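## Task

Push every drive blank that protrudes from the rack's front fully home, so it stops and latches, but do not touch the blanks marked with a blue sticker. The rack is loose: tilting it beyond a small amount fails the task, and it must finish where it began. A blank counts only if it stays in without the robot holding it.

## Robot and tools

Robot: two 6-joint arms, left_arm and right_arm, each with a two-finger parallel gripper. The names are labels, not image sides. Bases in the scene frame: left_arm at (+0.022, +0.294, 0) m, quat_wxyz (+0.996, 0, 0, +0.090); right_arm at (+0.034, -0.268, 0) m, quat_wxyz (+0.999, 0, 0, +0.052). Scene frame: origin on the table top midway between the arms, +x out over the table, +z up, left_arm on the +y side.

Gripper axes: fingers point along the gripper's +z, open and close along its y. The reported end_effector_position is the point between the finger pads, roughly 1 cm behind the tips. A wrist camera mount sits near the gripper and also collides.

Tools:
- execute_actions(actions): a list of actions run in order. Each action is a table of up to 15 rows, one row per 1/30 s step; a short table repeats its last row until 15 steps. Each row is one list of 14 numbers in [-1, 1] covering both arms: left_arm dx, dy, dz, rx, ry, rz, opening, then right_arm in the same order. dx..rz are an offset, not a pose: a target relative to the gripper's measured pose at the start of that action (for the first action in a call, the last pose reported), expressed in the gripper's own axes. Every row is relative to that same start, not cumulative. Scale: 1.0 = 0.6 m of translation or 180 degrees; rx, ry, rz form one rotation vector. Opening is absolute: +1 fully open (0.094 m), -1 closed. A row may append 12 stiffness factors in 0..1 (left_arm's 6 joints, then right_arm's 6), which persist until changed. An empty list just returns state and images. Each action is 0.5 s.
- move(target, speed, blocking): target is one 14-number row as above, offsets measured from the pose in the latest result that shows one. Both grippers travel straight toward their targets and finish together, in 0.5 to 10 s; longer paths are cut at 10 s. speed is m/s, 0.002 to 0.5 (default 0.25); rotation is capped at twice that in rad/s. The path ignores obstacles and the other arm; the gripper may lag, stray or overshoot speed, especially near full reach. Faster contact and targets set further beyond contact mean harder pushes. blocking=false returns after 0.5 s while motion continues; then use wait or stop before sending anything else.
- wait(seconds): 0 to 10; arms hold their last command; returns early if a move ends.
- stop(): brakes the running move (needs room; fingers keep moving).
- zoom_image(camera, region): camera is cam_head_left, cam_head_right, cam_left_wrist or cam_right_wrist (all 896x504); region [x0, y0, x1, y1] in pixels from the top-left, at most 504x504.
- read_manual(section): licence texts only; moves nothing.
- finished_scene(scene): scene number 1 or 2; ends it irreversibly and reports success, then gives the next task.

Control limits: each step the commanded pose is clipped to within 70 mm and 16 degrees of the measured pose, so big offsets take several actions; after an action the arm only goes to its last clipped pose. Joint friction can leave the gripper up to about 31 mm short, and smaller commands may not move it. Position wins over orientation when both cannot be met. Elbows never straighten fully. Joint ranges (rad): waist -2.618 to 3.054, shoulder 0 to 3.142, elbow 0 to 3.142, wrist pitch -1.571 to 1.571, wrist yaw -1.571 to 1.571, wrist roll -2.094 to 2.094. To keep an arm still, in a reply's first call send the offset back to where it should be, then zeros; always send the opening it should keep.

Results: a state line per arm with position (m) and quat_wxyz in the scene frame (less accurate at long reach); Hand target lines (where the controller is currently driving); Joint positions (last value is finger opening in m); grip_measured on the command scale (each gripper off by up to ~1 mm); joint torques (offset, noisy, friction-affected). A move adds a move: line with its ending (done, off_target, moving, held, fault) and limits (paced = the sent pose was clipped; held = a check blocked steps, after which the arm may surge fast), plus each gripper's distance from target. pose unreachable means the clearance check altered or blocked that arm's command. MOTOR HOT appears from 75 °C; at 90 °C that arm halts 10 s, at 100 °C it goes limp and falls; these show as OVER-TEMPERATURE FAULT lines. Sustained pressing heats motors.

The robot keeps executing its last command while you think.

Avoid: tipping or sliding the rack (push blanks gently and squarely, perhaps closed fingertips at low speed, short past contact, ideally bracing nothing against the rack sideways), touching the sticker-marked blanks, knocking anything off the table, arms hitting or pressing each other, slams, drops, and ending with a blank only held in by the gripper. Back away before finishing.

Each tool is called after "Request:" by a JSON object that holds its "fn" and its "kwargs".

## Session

Request:
{"fn": "execute_actions", "kwargs": {"actions": []}}

Scene clock: 0.00 s.
left_arm: end_effector_position=(+0.1575, +0.7356, +0.1082) grip_measured=+1.000 end_effector_quat_wxyz=(+0.606, -0.684, +0.004, +0.406) | right_arm: end_effector_position=(+0.2524, -0.0425, +0.2903) grip_measured=+1.000 end_effector_quat_wxyz=(-0.231, +0.711, -0.487, +0.451)
Joint positions: left_arm=[ 0.733  2.3    0.933  1.566 -1.236 -0.787  0.094] | right_arm=[ 1.191  1.467  1.506 -1.35   1.043 -0.795  0.094]
Joint velocities: left_arm=[-0.002  0.012 -0.012  0.037 -0.066 -0.022  0.   ] | right_arm=[-0.012  0.002 -0.012 -0.037 -0.125 -0.081  0.   ]
Joint torques (N m, as the arm reports them, + toward a larger angle): no reading
Hand target (left_arm): +0.157, +0.736, +0.108; -0.606, +0.684, -0.004, -0.406
Hand target (right_arm): +0.252, -0.042, +0.290; -0.231, +0.711, -0.487, +0.451
Joint stiffness scale: left_arm=[1. 1. 1. 1. 1. 1.] | right_arm=[1. 1. 1. 1. 1. 1.]

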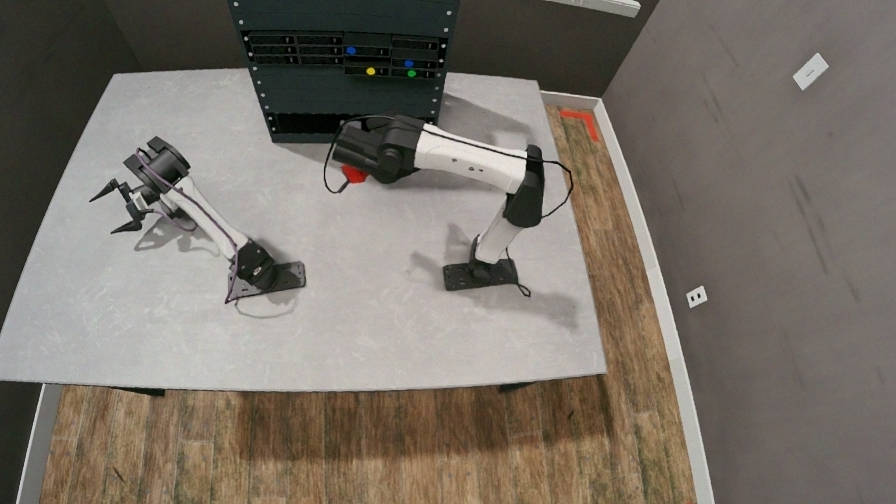

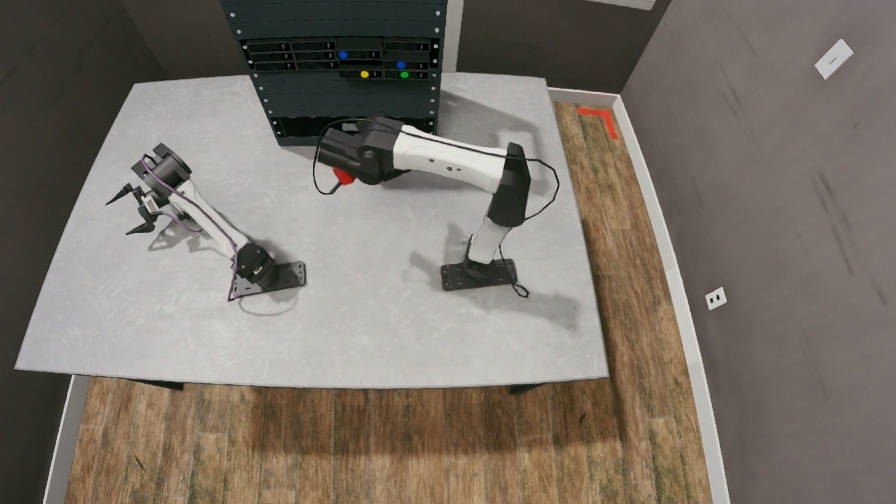

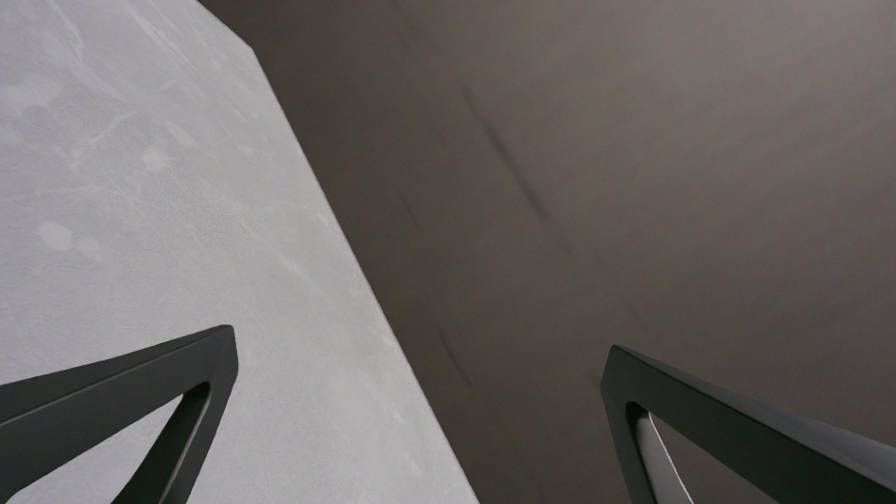

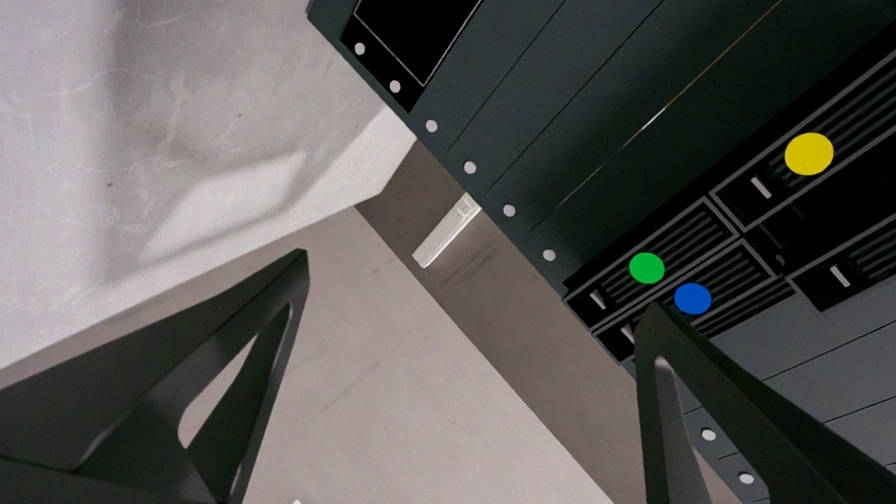

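Request:
{"fn": "zoom_image", "kwargs": {"camera": "cam_head_left", "region": [210, 0, 480, 160]}}

Request:
{"fn": "zoom_image", "kwargs": {"camera": "cam_head_left", "region": [320, 20, 460, 100]}}

Request:
{"fn": "zoom_image", "kwargs": {"camera": "cam_head_right", "region": [210, 0, 480, 160]}}

Region (210, 0, 480, 160) of cam_head_left's 896x504 image, scaled by 1.867, with more detail than that image has; it fills the top 299 rows of this view, and the rest is white.

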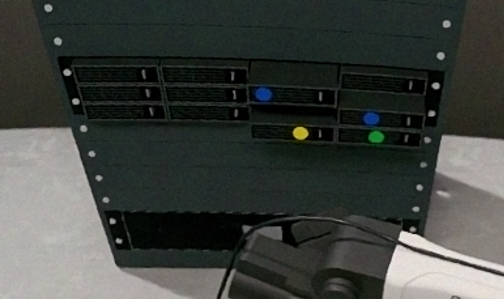

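Region (320, 20, 460, 100) of cam_head_left's 896x504 image, scaled by 3.600, with more detail than that image has; it fills the top 288 rows of this view, and the rest is white.

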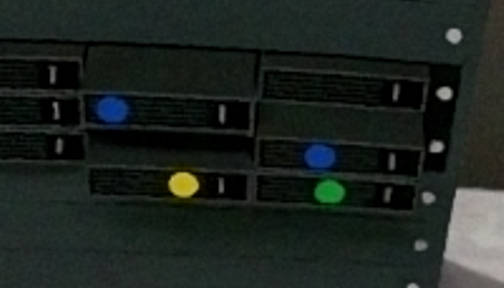

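Region (210, 0, 480, 160) of cam_head_right's 896x504 image, scaled by 1.867, with more detail than that image has; it fills the top 299 rows of this view, and the rest is white.

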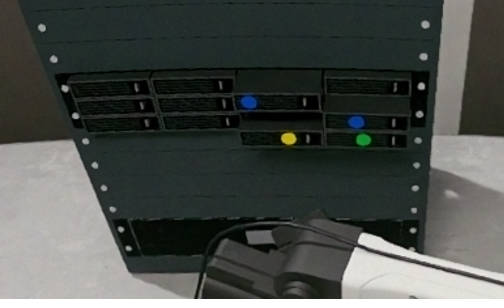

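Request:
{"fn": "move", "kwargs": {"target": [-0.4377, -0.2198, -0.8867, 0.2311, 0.6587, -0.2026, -1, 0.402, 0.1383, 0.2292, 0.0529, -0.2688, 0.5784, 1], "speed": 0.38}}

Scene clock: 8.53 s.
left_arm: end_effector_position=(+0.3453, +0.2103, +0.3225) grip_measured=-0.992 end_effector_quat_wxyz=(+0.542, -0.461, +0.446, -0.542) | right_arm: end_effector_position=(+0.3560, -0.3037, +0.2699) grip_measured=+1.000 end_effector_quat_wxyz=(+0.703, -0.164, +0.680, +0.129)
Joint positions: left_arm=[-0.693  0.9    0.488  0.618 -0.52  -1.484  0.   ] | right_arm=[-0.674  1.014  0.474  0.58  -0.987 -0.021  0.094]
Joint velocities: left_arm=[ 0.012  0.002  0.002 -0.037  0.022 -0.037  0.001] | right_arm=[-0.012  0.022 -0.002  0.007  0.007  0.022  0.   ]
Joint torques (N m, as the arm reports them, + toward a larger angle): left_arm=[ 0.4  -0.57  8.62  2.03  0.07  0.  ] | right_arm=[-0.31 -0.96  6.5   1.74 -0.17  0.1 ]
Hand target (left_arm): +0.348, +0.206, +0.332; +0.540, -0.455, +0.440, -0.554
Hand target (right_arm): +0.357, -0.306, +0.253; +0.691, -0.149, +0.693, +0.144
Off the commanded pose (left_arm): 0.014 m, 2 deg.
Off the commanded pose (right_arm): 0.012 m, 4 deg.
Joint stiffness scale: left_arm=[1. 1. 1. 1. 1. 1.] | right_arm=[1. 1. 1. 1. 1. 1.]
move: off_target (left_arm, right_arm)

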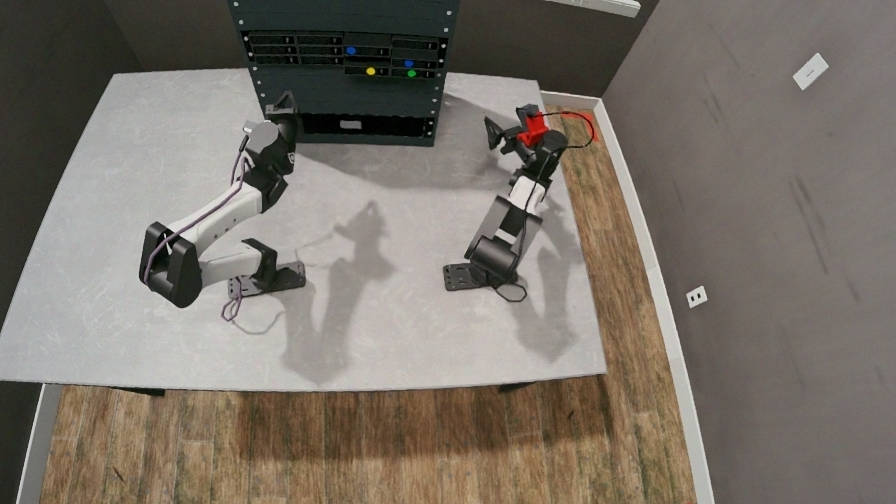

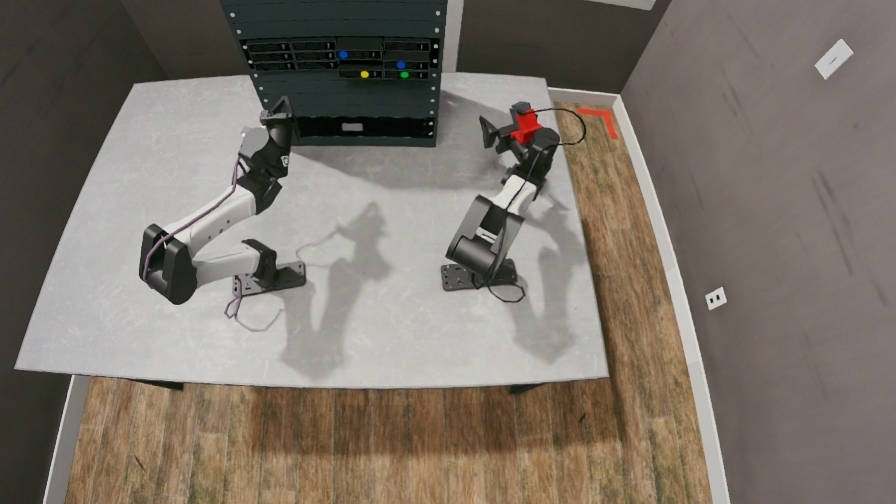

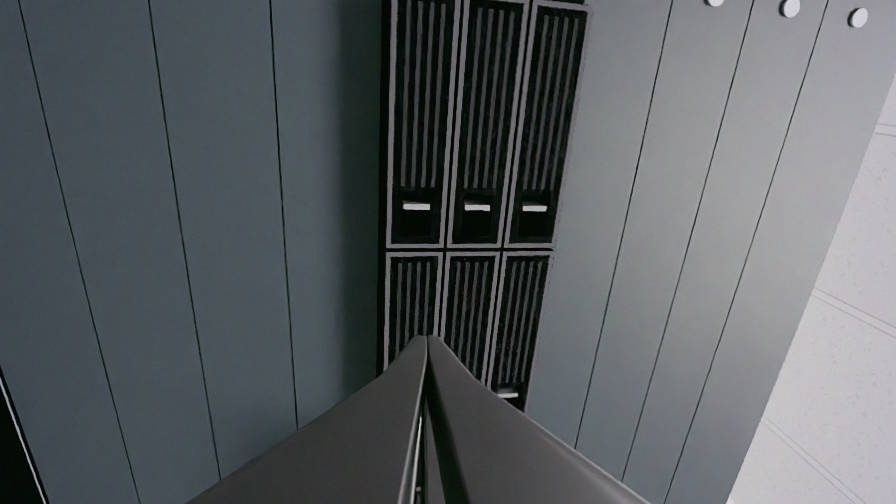

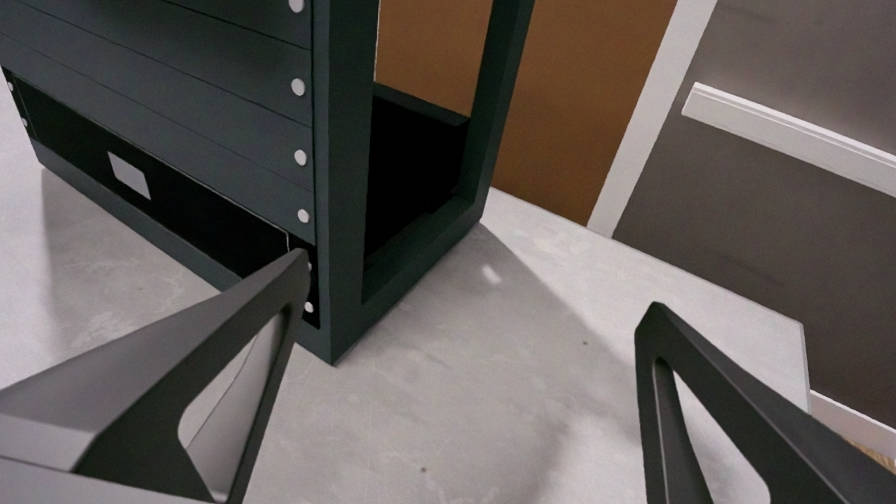

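Request:
{"fn": "zoom_image", "kwargs": {"camera": "cam_head_left", "region": [200, 0, 480, 160]}}

Region (200, 0, 480, 160) of cam_head_left's 896x504 image, scaled by 1.800, with more detail than that image has; it fills the top 288 rows of this view, and the rest is white.

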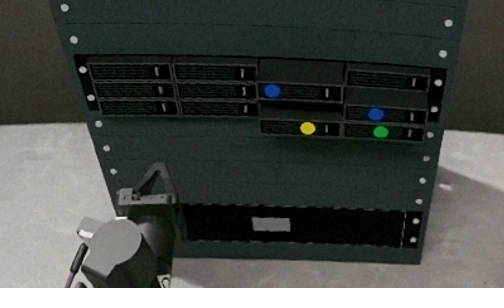

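Request:
{"fn": "move", "kwargs": {"target": [0.2927, -0.006, 0.0303, 0.0102, 0.0052, 0.0042, -1, 0.0687, 0.0648, 0.2663, -0.2559, -0.0006, 0.0194, 1], "speed": 0.2}}

Scene clock: 12.47 s.
left_arm: end_effector_position=(+0.3662, +0.0397, +0.3239) grip_measured=-0.992 end_effector_quat_wxyz=(+0.548, -0.444, +0.454, -0.545) | right_arm: end_effector_position=(+0.4840, -0.2042, +0.2430) grip_measured=+1.000 end_effector_quat_wxyz=(+0.593, -0.407, +0.572, +0.394)
Joint positions: left_arm=[-1.145  1.539  0.843  1.028 -0.929 -1.288  0.   ] | right_arm=[-0.348  1.921  1.139  0.903 -1.449  0.089  0.094]
Joint velocities: left_arm=[-0.017 -0.002 -0.007 -0.022  0.022  0.007 -0.   ] | right_arm=[-0.017 -0.002 -0.012 -0.022 -0.007 -0.007  0.   ]
Joint torques (N m, as the arm reports them, + toward a larger angle): left_arm=[ 0.07 -6.54  7.88  1.73  0.    0.12] | right_arm=[ 0.6  -9.04  7.96  1.45 -0.13  0.1 ]
Hand target (left_arm): +0.367, +0.037, +0.330; +0.549, -0.446, +0.445, -0.550
Hand target (right_arm): +0.487, -0.202, +0.233; +0.584, -0.404, +0.575, +0.406
Off the commanded pose (left_arm): 0.009 m, 1 deg.
Off the commanded pose (right_arm): 0.014 m, 2 deg.
Joint stiffness scale: left_arm=[1. 1. 1. 1. 1. 1.] | right_arm=[1. 1. 1. 1. 1. 1.]
move: off_target (right_arm)

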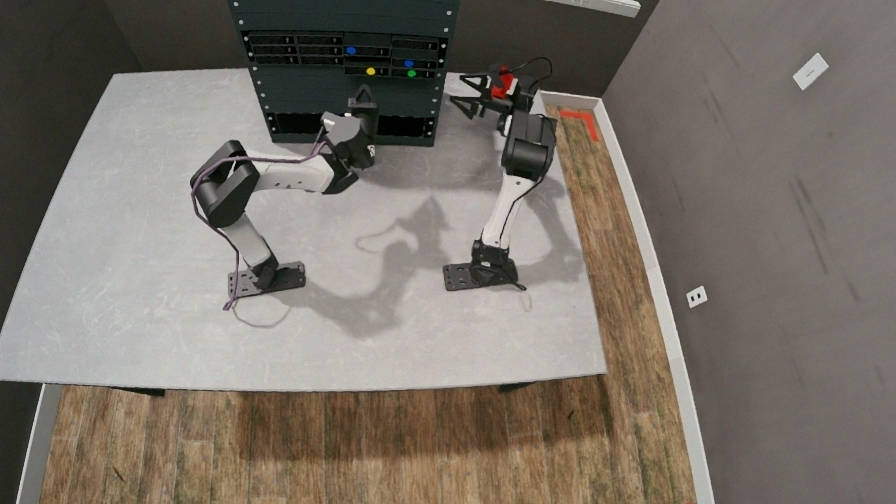

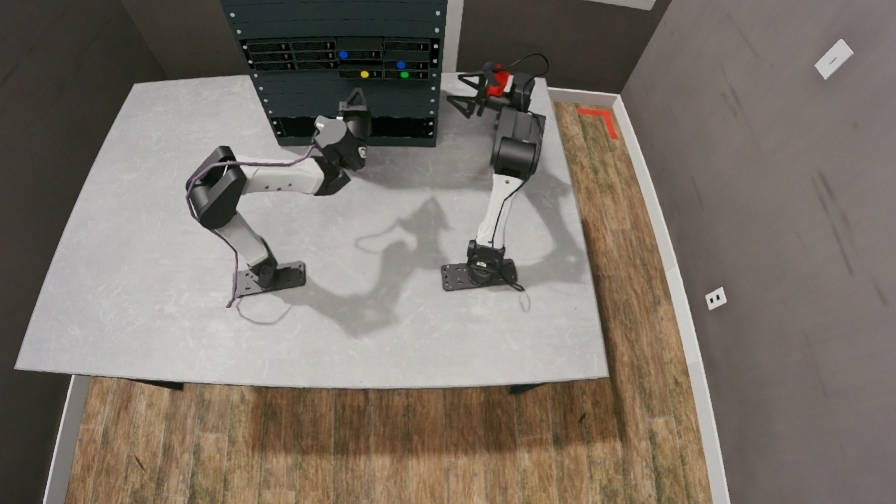

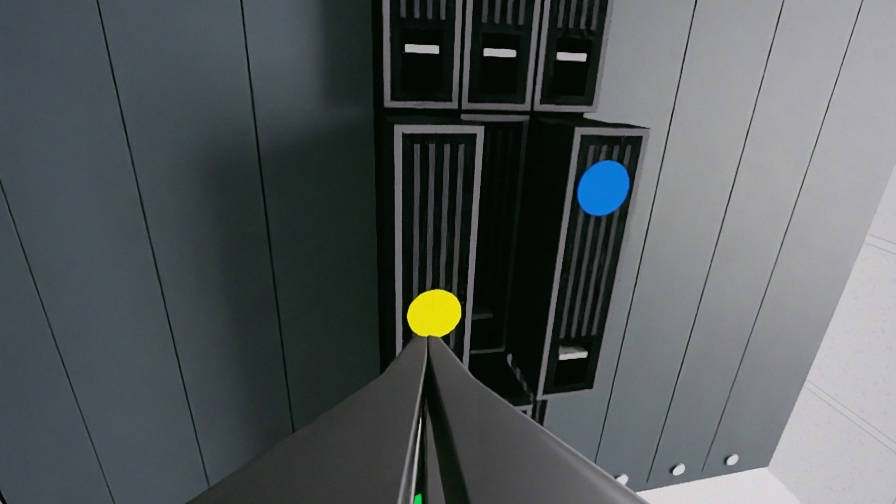

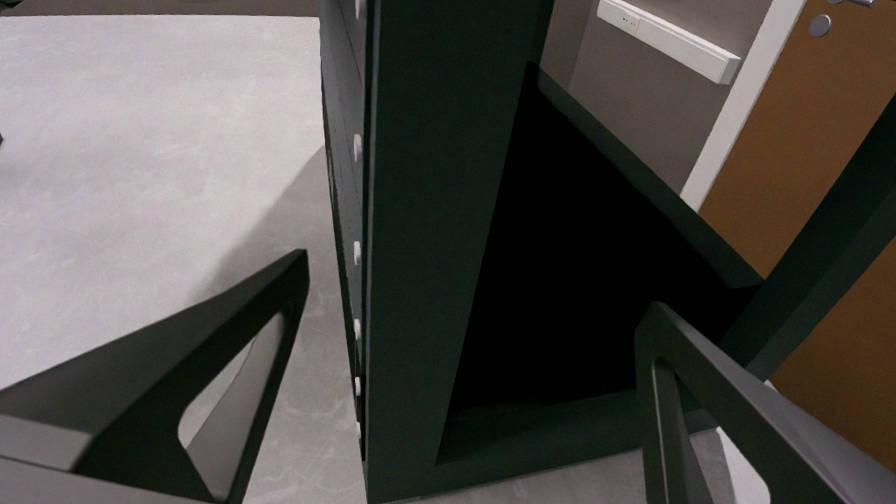

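Request:
{"fn": "move", "kwargs": {"target": [-0.0167, -0.006, 0.042, 0, 0, 0, -1, 0.0057, 0.0353, 0.1332, -0.061, 0, 0.015, 1], "speed": 0.07}}

Scene clock: 14.80 s.
left_arm: end_effector_position=(+0.3867, +0.0510, +0.3268) grip_measured=-0.992 end_effector_quat_wxyz=(+0.550, -0.445, +0.456, -0.541) | right_arm: end_effector_position=(+0.4867, -0.1240, +0.2521) grip_measured=+1.000 end_effector_quat_wxyz=(+0.555, -0.456, +0.531, +0.451)
Joint positions: left_arm=[-1.072  1.539  0.871  0.965 -0.866 -1.322  0.   ] | right_arm=[-0.164  1.99   1.257  0.91  -1.449  0.149  0.094]
Joint velocities: left_arm=[-0.017 -0.012  0.012 -0.037  0.022  0.037  0.001] | right_arm=[ 0.007  0.007  0.007 -0.066 -0.081  0.007  0.   ]
Joint torques (N m, as the arm reports them, + toward a larger angle): left_arm=[ 1.17 -7.6   7.94  1.49  0.12  0.03] | right_arm=[ 0.52 -9.95  8.09  1.33  0.    0.1 ]
Hand target (left_arm): +0.390, +0.049, +0.332; +0.548, -0.443, +0.454, -0.545
Hand target (right_arm): +0.492, -0.122, +0.241; +0.543, -0.447, +0.540, +0.462
Off the commanded pose (left_arm): 0.007 m, 1 deg.
Off the commanded pose (right_arm): 0.014 m, 2 deg.
Joint stiffness scale: left_arm=[1. 1. 1. 1. 1. 1.] | right_arm=[1. 1. 1. 1. 1. 1.]
move: off_target (right_arm)

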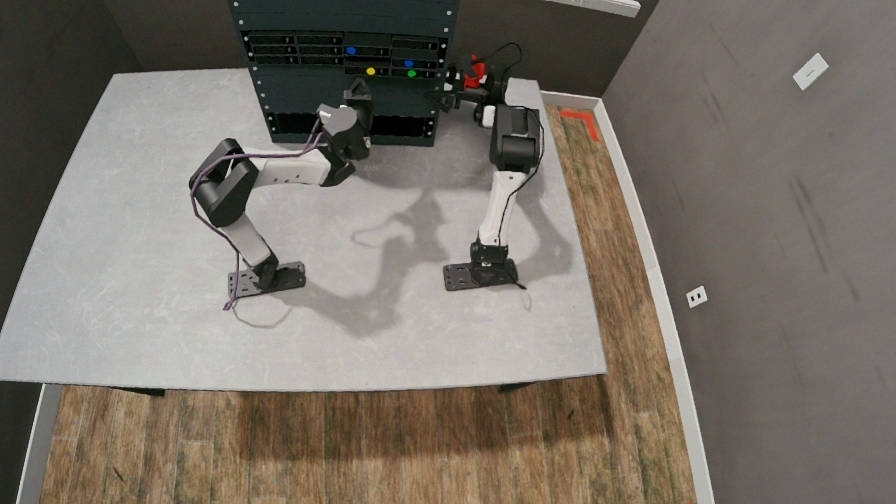

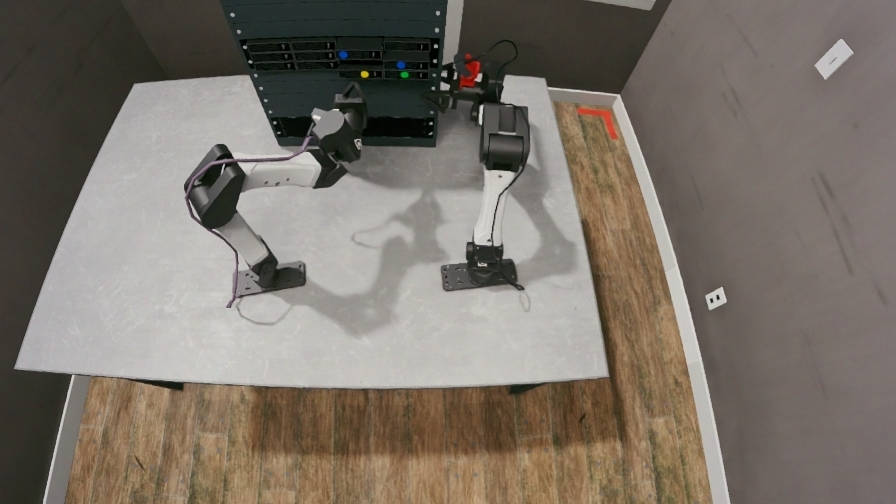

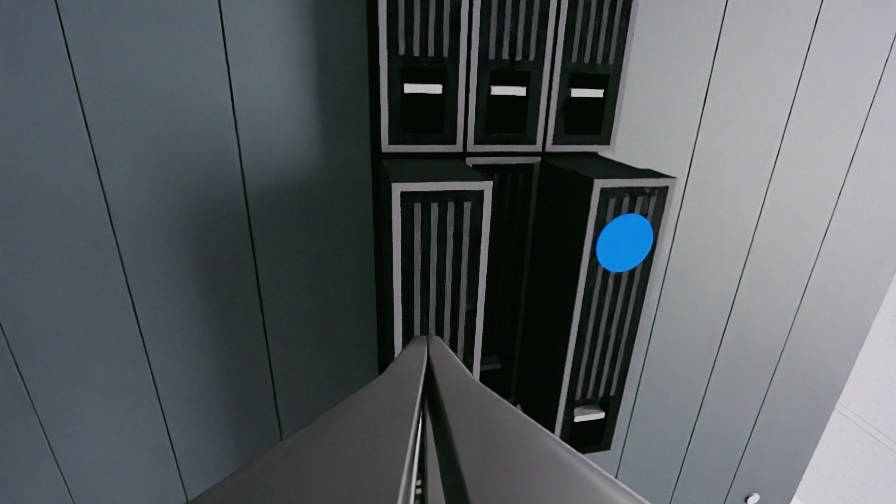

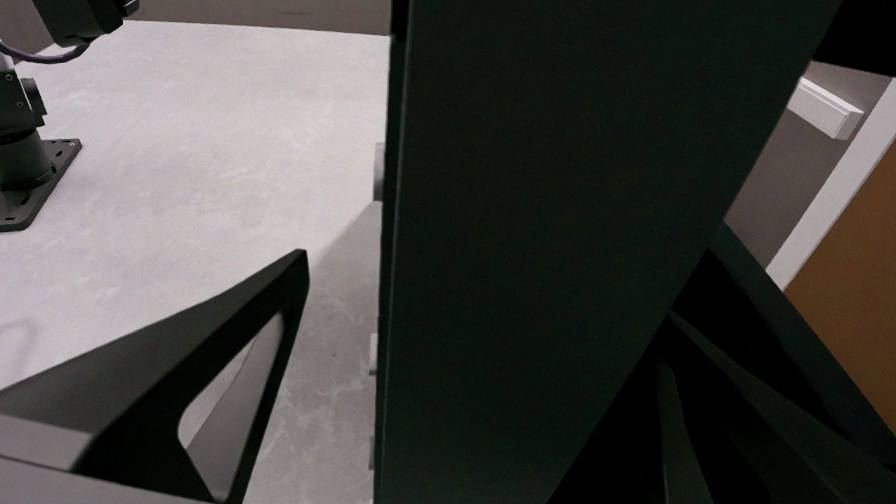

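Request:
{"fn": "execute_actions", "kwargs": {"actions": [[[0,-0.001,0.003,0,0,0,-1,0,0,0,0,0,0,0.9],[0,-0.002,0.006,0,0,0,-1,0,0,0,0,0,0,0.8],[0,-0.003,0.009,0,0,0,-1,0,0,0,0,0,0,0.7],[0,-0.004,0.012,0,0,0,-1,0,0,0,0,0,0,0.6],[0,-0.005,0.015,0,0,0,-1,0,0,0,0,0,0,0.5],[0,-0.006,0.018,0,0,0,-1,0,0,0,0,0,0,0.42],[0,-0.007,0.021,0,0,0,-1,0,0,0,0,0,0,0.36],[0,-0.008,0.024,0,0,0,-1,0,0,0,0,0,0,0.31],[0,-0.009,0.027,0,0,0,-1,0,0,0,0,0,0,0.27],[0,-0.010,0.030,0,0,0,-1,0,0,0,0,0,0,0.24],[0,-0.010,0.030,0,0,0,-1,0,0,0,0,0,0,0.22],[0,-0.010,0.030,0,0,0,-1,0,0,0,0,0,0,0.20],[0,-0.010,0.030,0,0,0,-1,0,0,0,0,0,0,0.18],[0,-0.010,0.030,0,0,0,-1,0,0,0,0,0,0,0.16],[0,-0.010,0.030,0,0,0,-1,0,0,0,0,0,0,0.15]],[[0,0,0,0,0,0,-1,0,0,0,0,0,0,0.135],[0,0,0,0,0,0,-1,0,0,0,0,0,0,0.12],[0,0,0,0,0,0,-1,0,0,0,0,0,0,0.105],[0,0,0,0,0,0,-1,0,0,0,0,0,0,0.09],[0,0,0,0,0,0,-1,0,0,0,0,0,0,0.075],[0,0,0,0,0,0,-1,0,0,0,0,0,0,0.06],[0,0,0,0,0,0,-1,0,0,0,0,0,0,0.045],[0,0,0,0,0,0,-1,0,0,0,0,0,0,0.03],[0,0,0,0,0,0,-1,0,0,0,0,0,0,0.015],[0,0,0,0,0,0,-1,0,0,0,0,0,0,0.0],[0,0,0,0,0,0,-1,0,0,0,0,0,0,-0.015],[0,0,0,0,0,0,-1,0,0,0,0,0,0,-0.03],[0,0,0,0,0,0,-1,0,0,0,0,0,0,-0.045],[0,0,0,0,0,0,-1,0,0,0,0,0,0,-0.06]]]}}

Scene clock: 16.50 s.
left_arm: end_effector_position=(+0.3969, +0.0565, +0.3404) grip_measured=-0.992 end_effector_quat_wxyz=(+0.552, -0.448, +0.446, -0.544) | right_arm: end_effector_position=(+0.4837, -0.1231, +0.2524) grip_measured=-0.027 end_effector_quat_wxyz=(+0.551, -0.462, +0.526, +0.453)
Joint positions: left_arm=[-1.04   1.539  0.917  0.931 -0.845 -1.332  0.   ] | right_arm=[-0.163  1.99   1.258  0.918 -1.466  0.152  0.046]
Joint velocities: left_arm=[ 0.002 -0.017 -0.017 -0.007 -0.037  0.007 -0.001] | right_arm=[-0.012 -0.012 -0.002 -0.022 -0.022 -0.037 -0.   ]
Joint torques (N m, as the arm reports them, + toward a larger angle): left_arm=[ 0.45 -8.05  6.62  1.62  0.04  0.07] | right_arm=[  0.12 -12.39   7.32   1.37   0.18   0.06]
Hand target (left_arm): +0.397, +0.057, +0.340; +0.552, -0.448, +0.446, -0.544
Hand target (right_arm): +0.487, -0.124, +0.252; +0.554, -0.455, +0.531, +0.451
Off the commanded pose (left_arm): 0.000 m, 0 deg.
Off the commanded pose (right_arm): 0.003 m, 1 deg.
Joint stiffness scale: left_arm=[1. 1. 1. 1. 1. 1.] | right_arm=[1. 1. 1. 1. 1. 1.]

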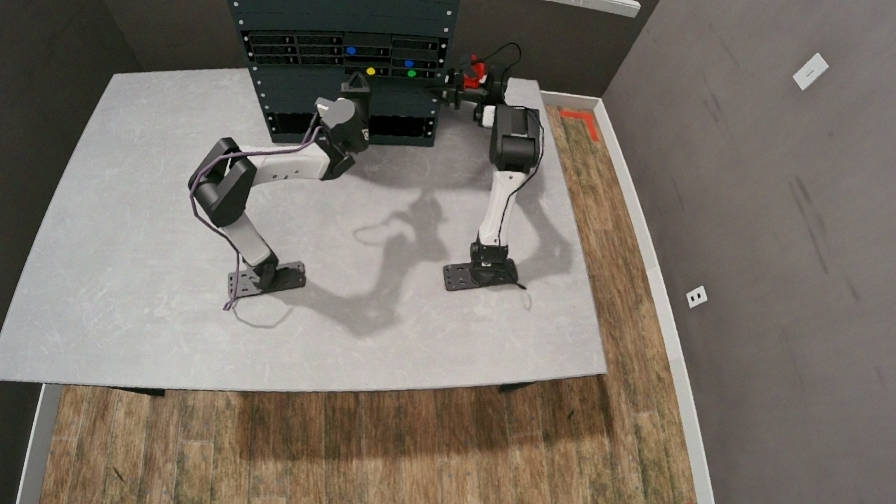

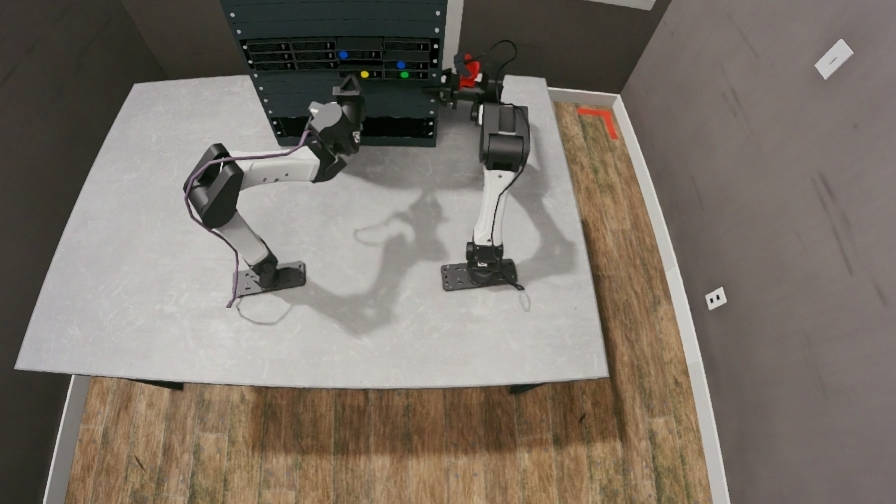

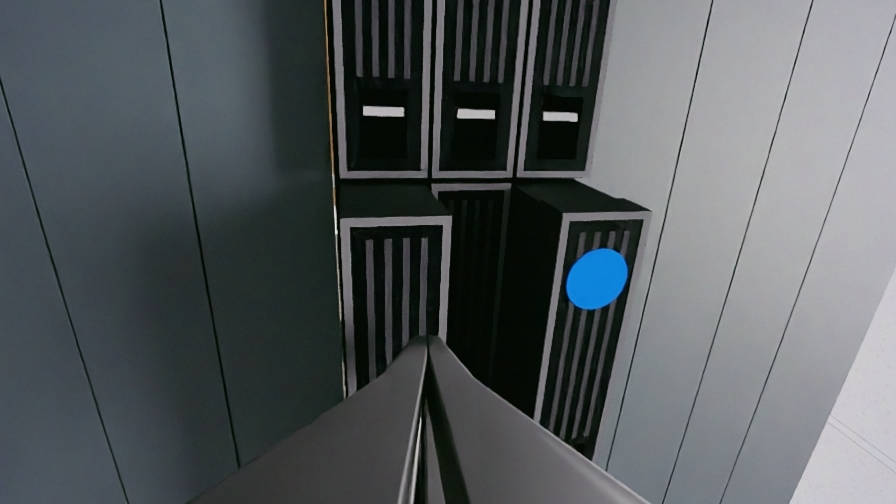

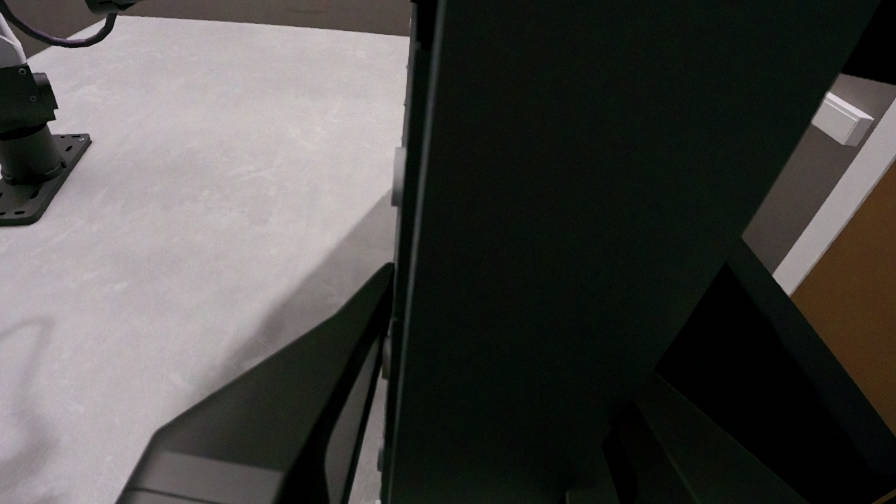

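Request:
{"fn": "move", "kwargs": {"target": [0.0067, 0.022, 0, 0, 0, 0, -1, 0, 0, 0, 0, 0, 0, -0.07], "speed": 0.03}}

Scene clock: 17.73 s.
left_arm: end_effector_position=(+0.3990, +0.0540, +0.3369) grip_measured=-0.992 end_effector_quat_wxyz=(+0.552, -0.448, +0.442, -0.547) | right_arm: end_effector_position=(+0.4836, -0.1231, +0.2527) grip_measured=-0.028 end_effector_quat_wxyz=(+0.551, -0.463, +0.525, +0.453)
Joint positions: left_arm=[-1.04   1.562  0.917  0.965 -0.845 -1.332  0.   ] | right_arm=[-0.163  1.99   1.259  0.918 -1.468  0.152  0.046]
Joint velocities: left_arm=[-0.012 -0.002 -0.012  0.066 -0.051 -0.007 -0.001] | right_arm=[-0.012 -0.007 -0.002  0.022 -0.051 -0.007 -0.001]
Joint torques (N m, as the arm reports them, + toward a larger angle): left_arm=[ 0.53 -6.94  5.31  1.78  0.04  0.07] | right_arm=[  0.18 -12.41   7.26   1.4    0.03   0.04]
Hand target (left_arm): +0.399, +0.053, +0.328; +0.552, -0.448, +0.446, -0.544
Hand target (right_arm): +0.484, -0.123, +0.252; +0.551, -0.462, +0.526, +0.453
Off the commanded pose (left_arm): 0.010 m, 1 deg.
Off the commanded pose (right_arm): 0.000 m, 0 deg.
Joint stiffness scale: left_arm=[1. 1. 1. 1. 1. 1.] | right_arm=[1. 1. 1. 1. 1. 1.]
move: done

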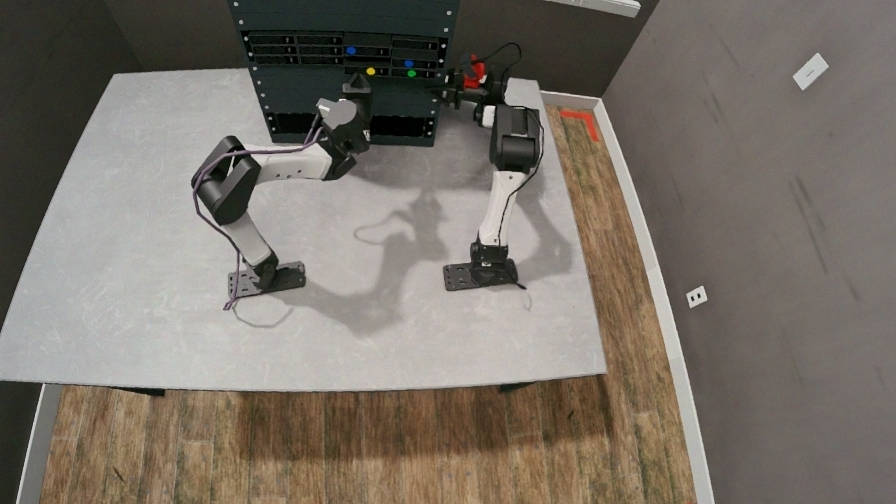

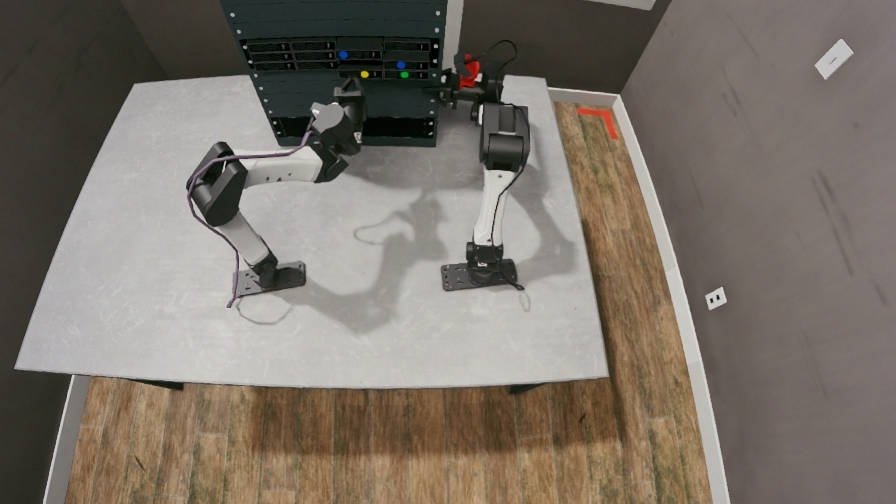

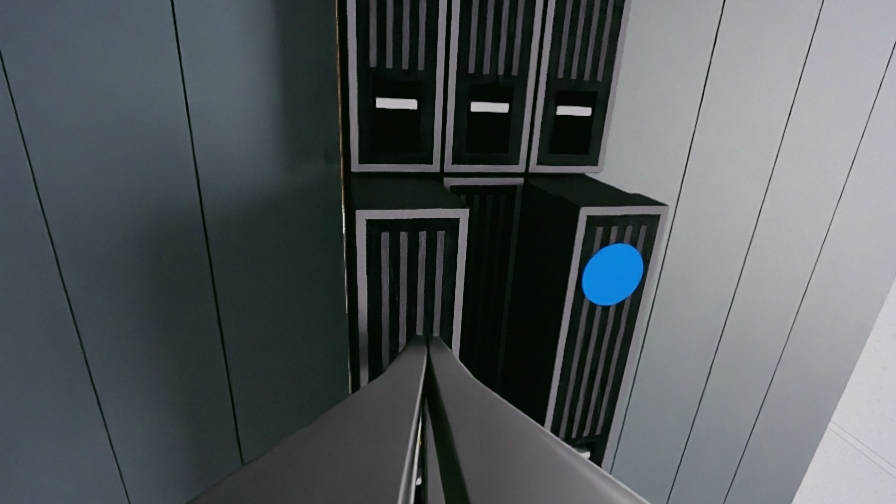

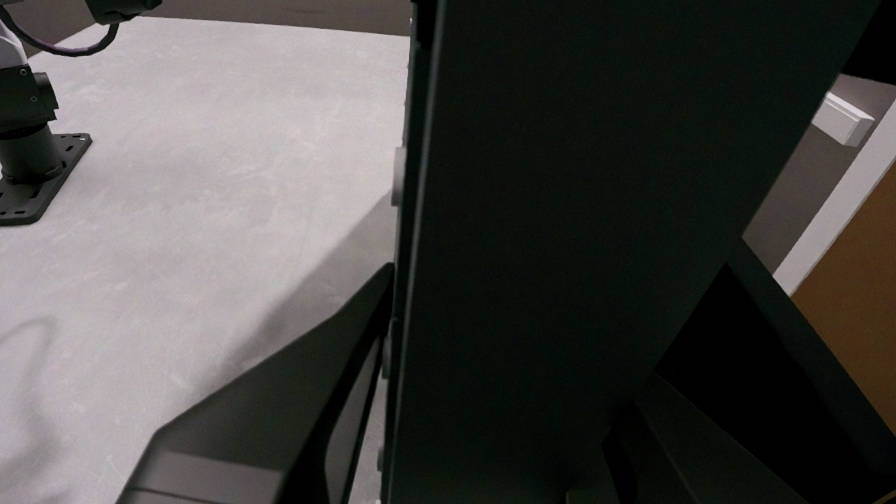

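Request:
{"fn": "move", "kwargs": {"target": [0.0045, 0.0388, 0.1025, 0, 0, 0, -1, 0, 0, 0, 0, 0, 0, -0.07], "speed": 0.025}}

Scene clock: 20.90 s.
left_arm: end_effector_position=(+0.4410, +0.0575, +0.3336) grip_measured=-0.993 end_effector_quat_wxyz=(+0.553, -0.458, +0.425, -0.551) | right_arm: end_effector_position=(+0.4836, -0.1231, +0.2527) grip_measured=-0.028 end_effector_quat_wxyz=(+0.551, -0.463, +0.525, +0.453)
Joint positions: left_arm=[-0.95   1.681  1.021  0.974 -0.782 -1.381  0.   ] | right_arm=[-0.163  1.99   1.259  0.918 -1.468  0.152  0.046]
Joint velocities: left_arm=[ 0.002  0.012 -0.002 -0.051  0.007  0.007 -0.   ] | right_arm=[-0.002 -0.002 -0.002  0.007 -0.007 -0.022  0.001]
Joint torques (N m, as the arm reports them, + toward a larger angle): left_arm=[ 4.02 -5.14  9.5   1.35  0.55  0.02] | right_arm=[  0.18 -12.41   7.34   1.41   0.01   0.04]
Hand target (left_arm): +0.462, +0.054, +0.326; +0.552, -0.449, +0.442, -0.547
Hand target (right_arm): +0.484, -0.123, +0.253; +0.551, -0.463, +0.525, +0.453
Off the commanded pose (left_arm): 0.025 m, 2 deg.
Off the commanded pose (right_arm): 0.000 m, 0 deg.
Joint stiffness scale: left_arm=[1. 1. 1. 1. 1. 1.] | right_arm=[1. 1. 1. 1. 1. 1.]
move: off_target (left_arm)

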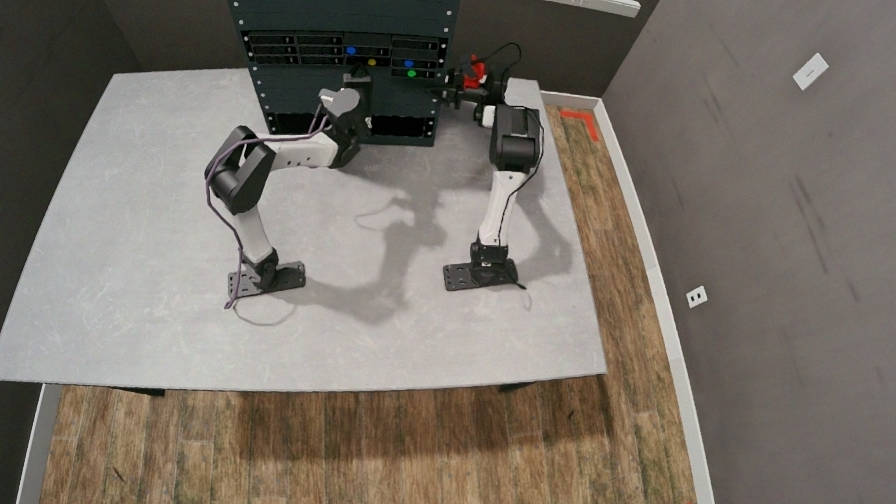

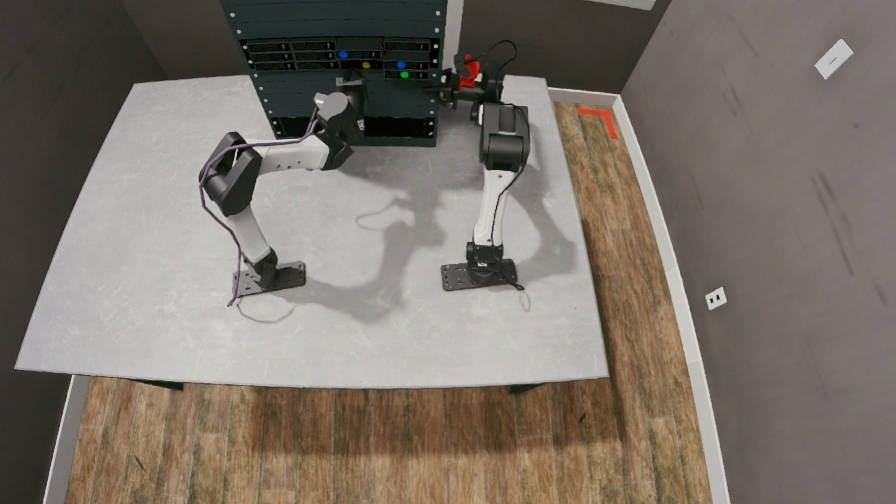

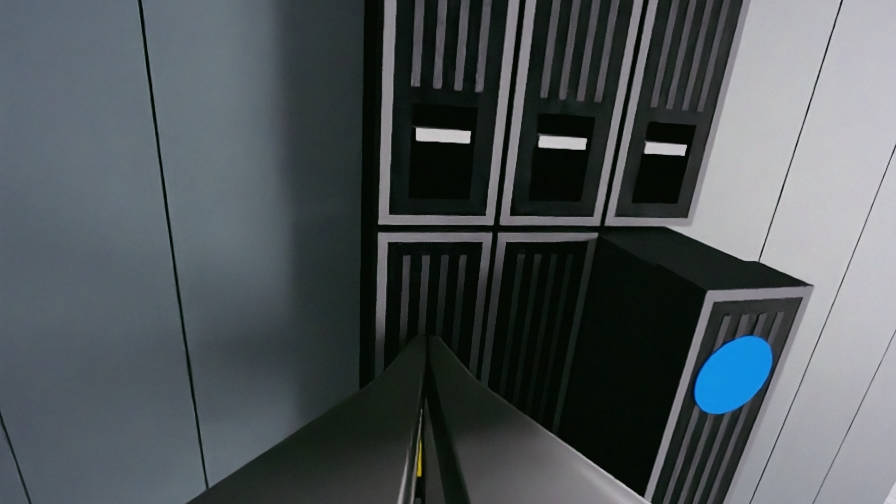

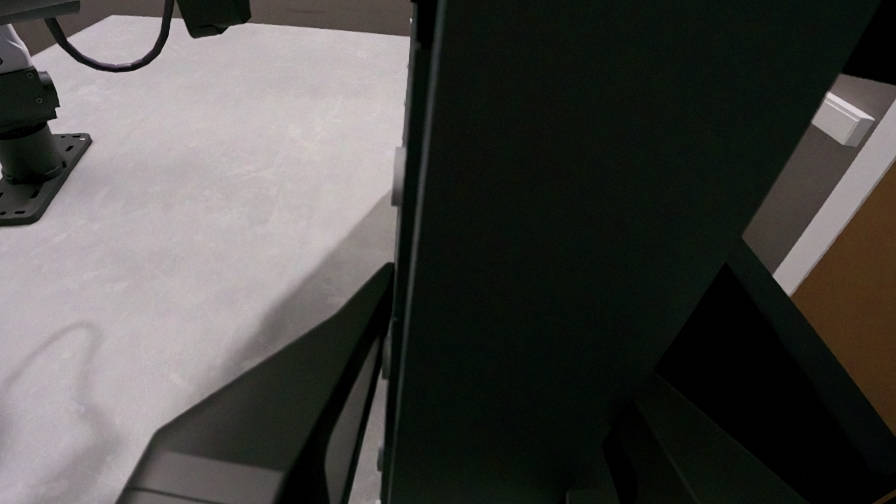

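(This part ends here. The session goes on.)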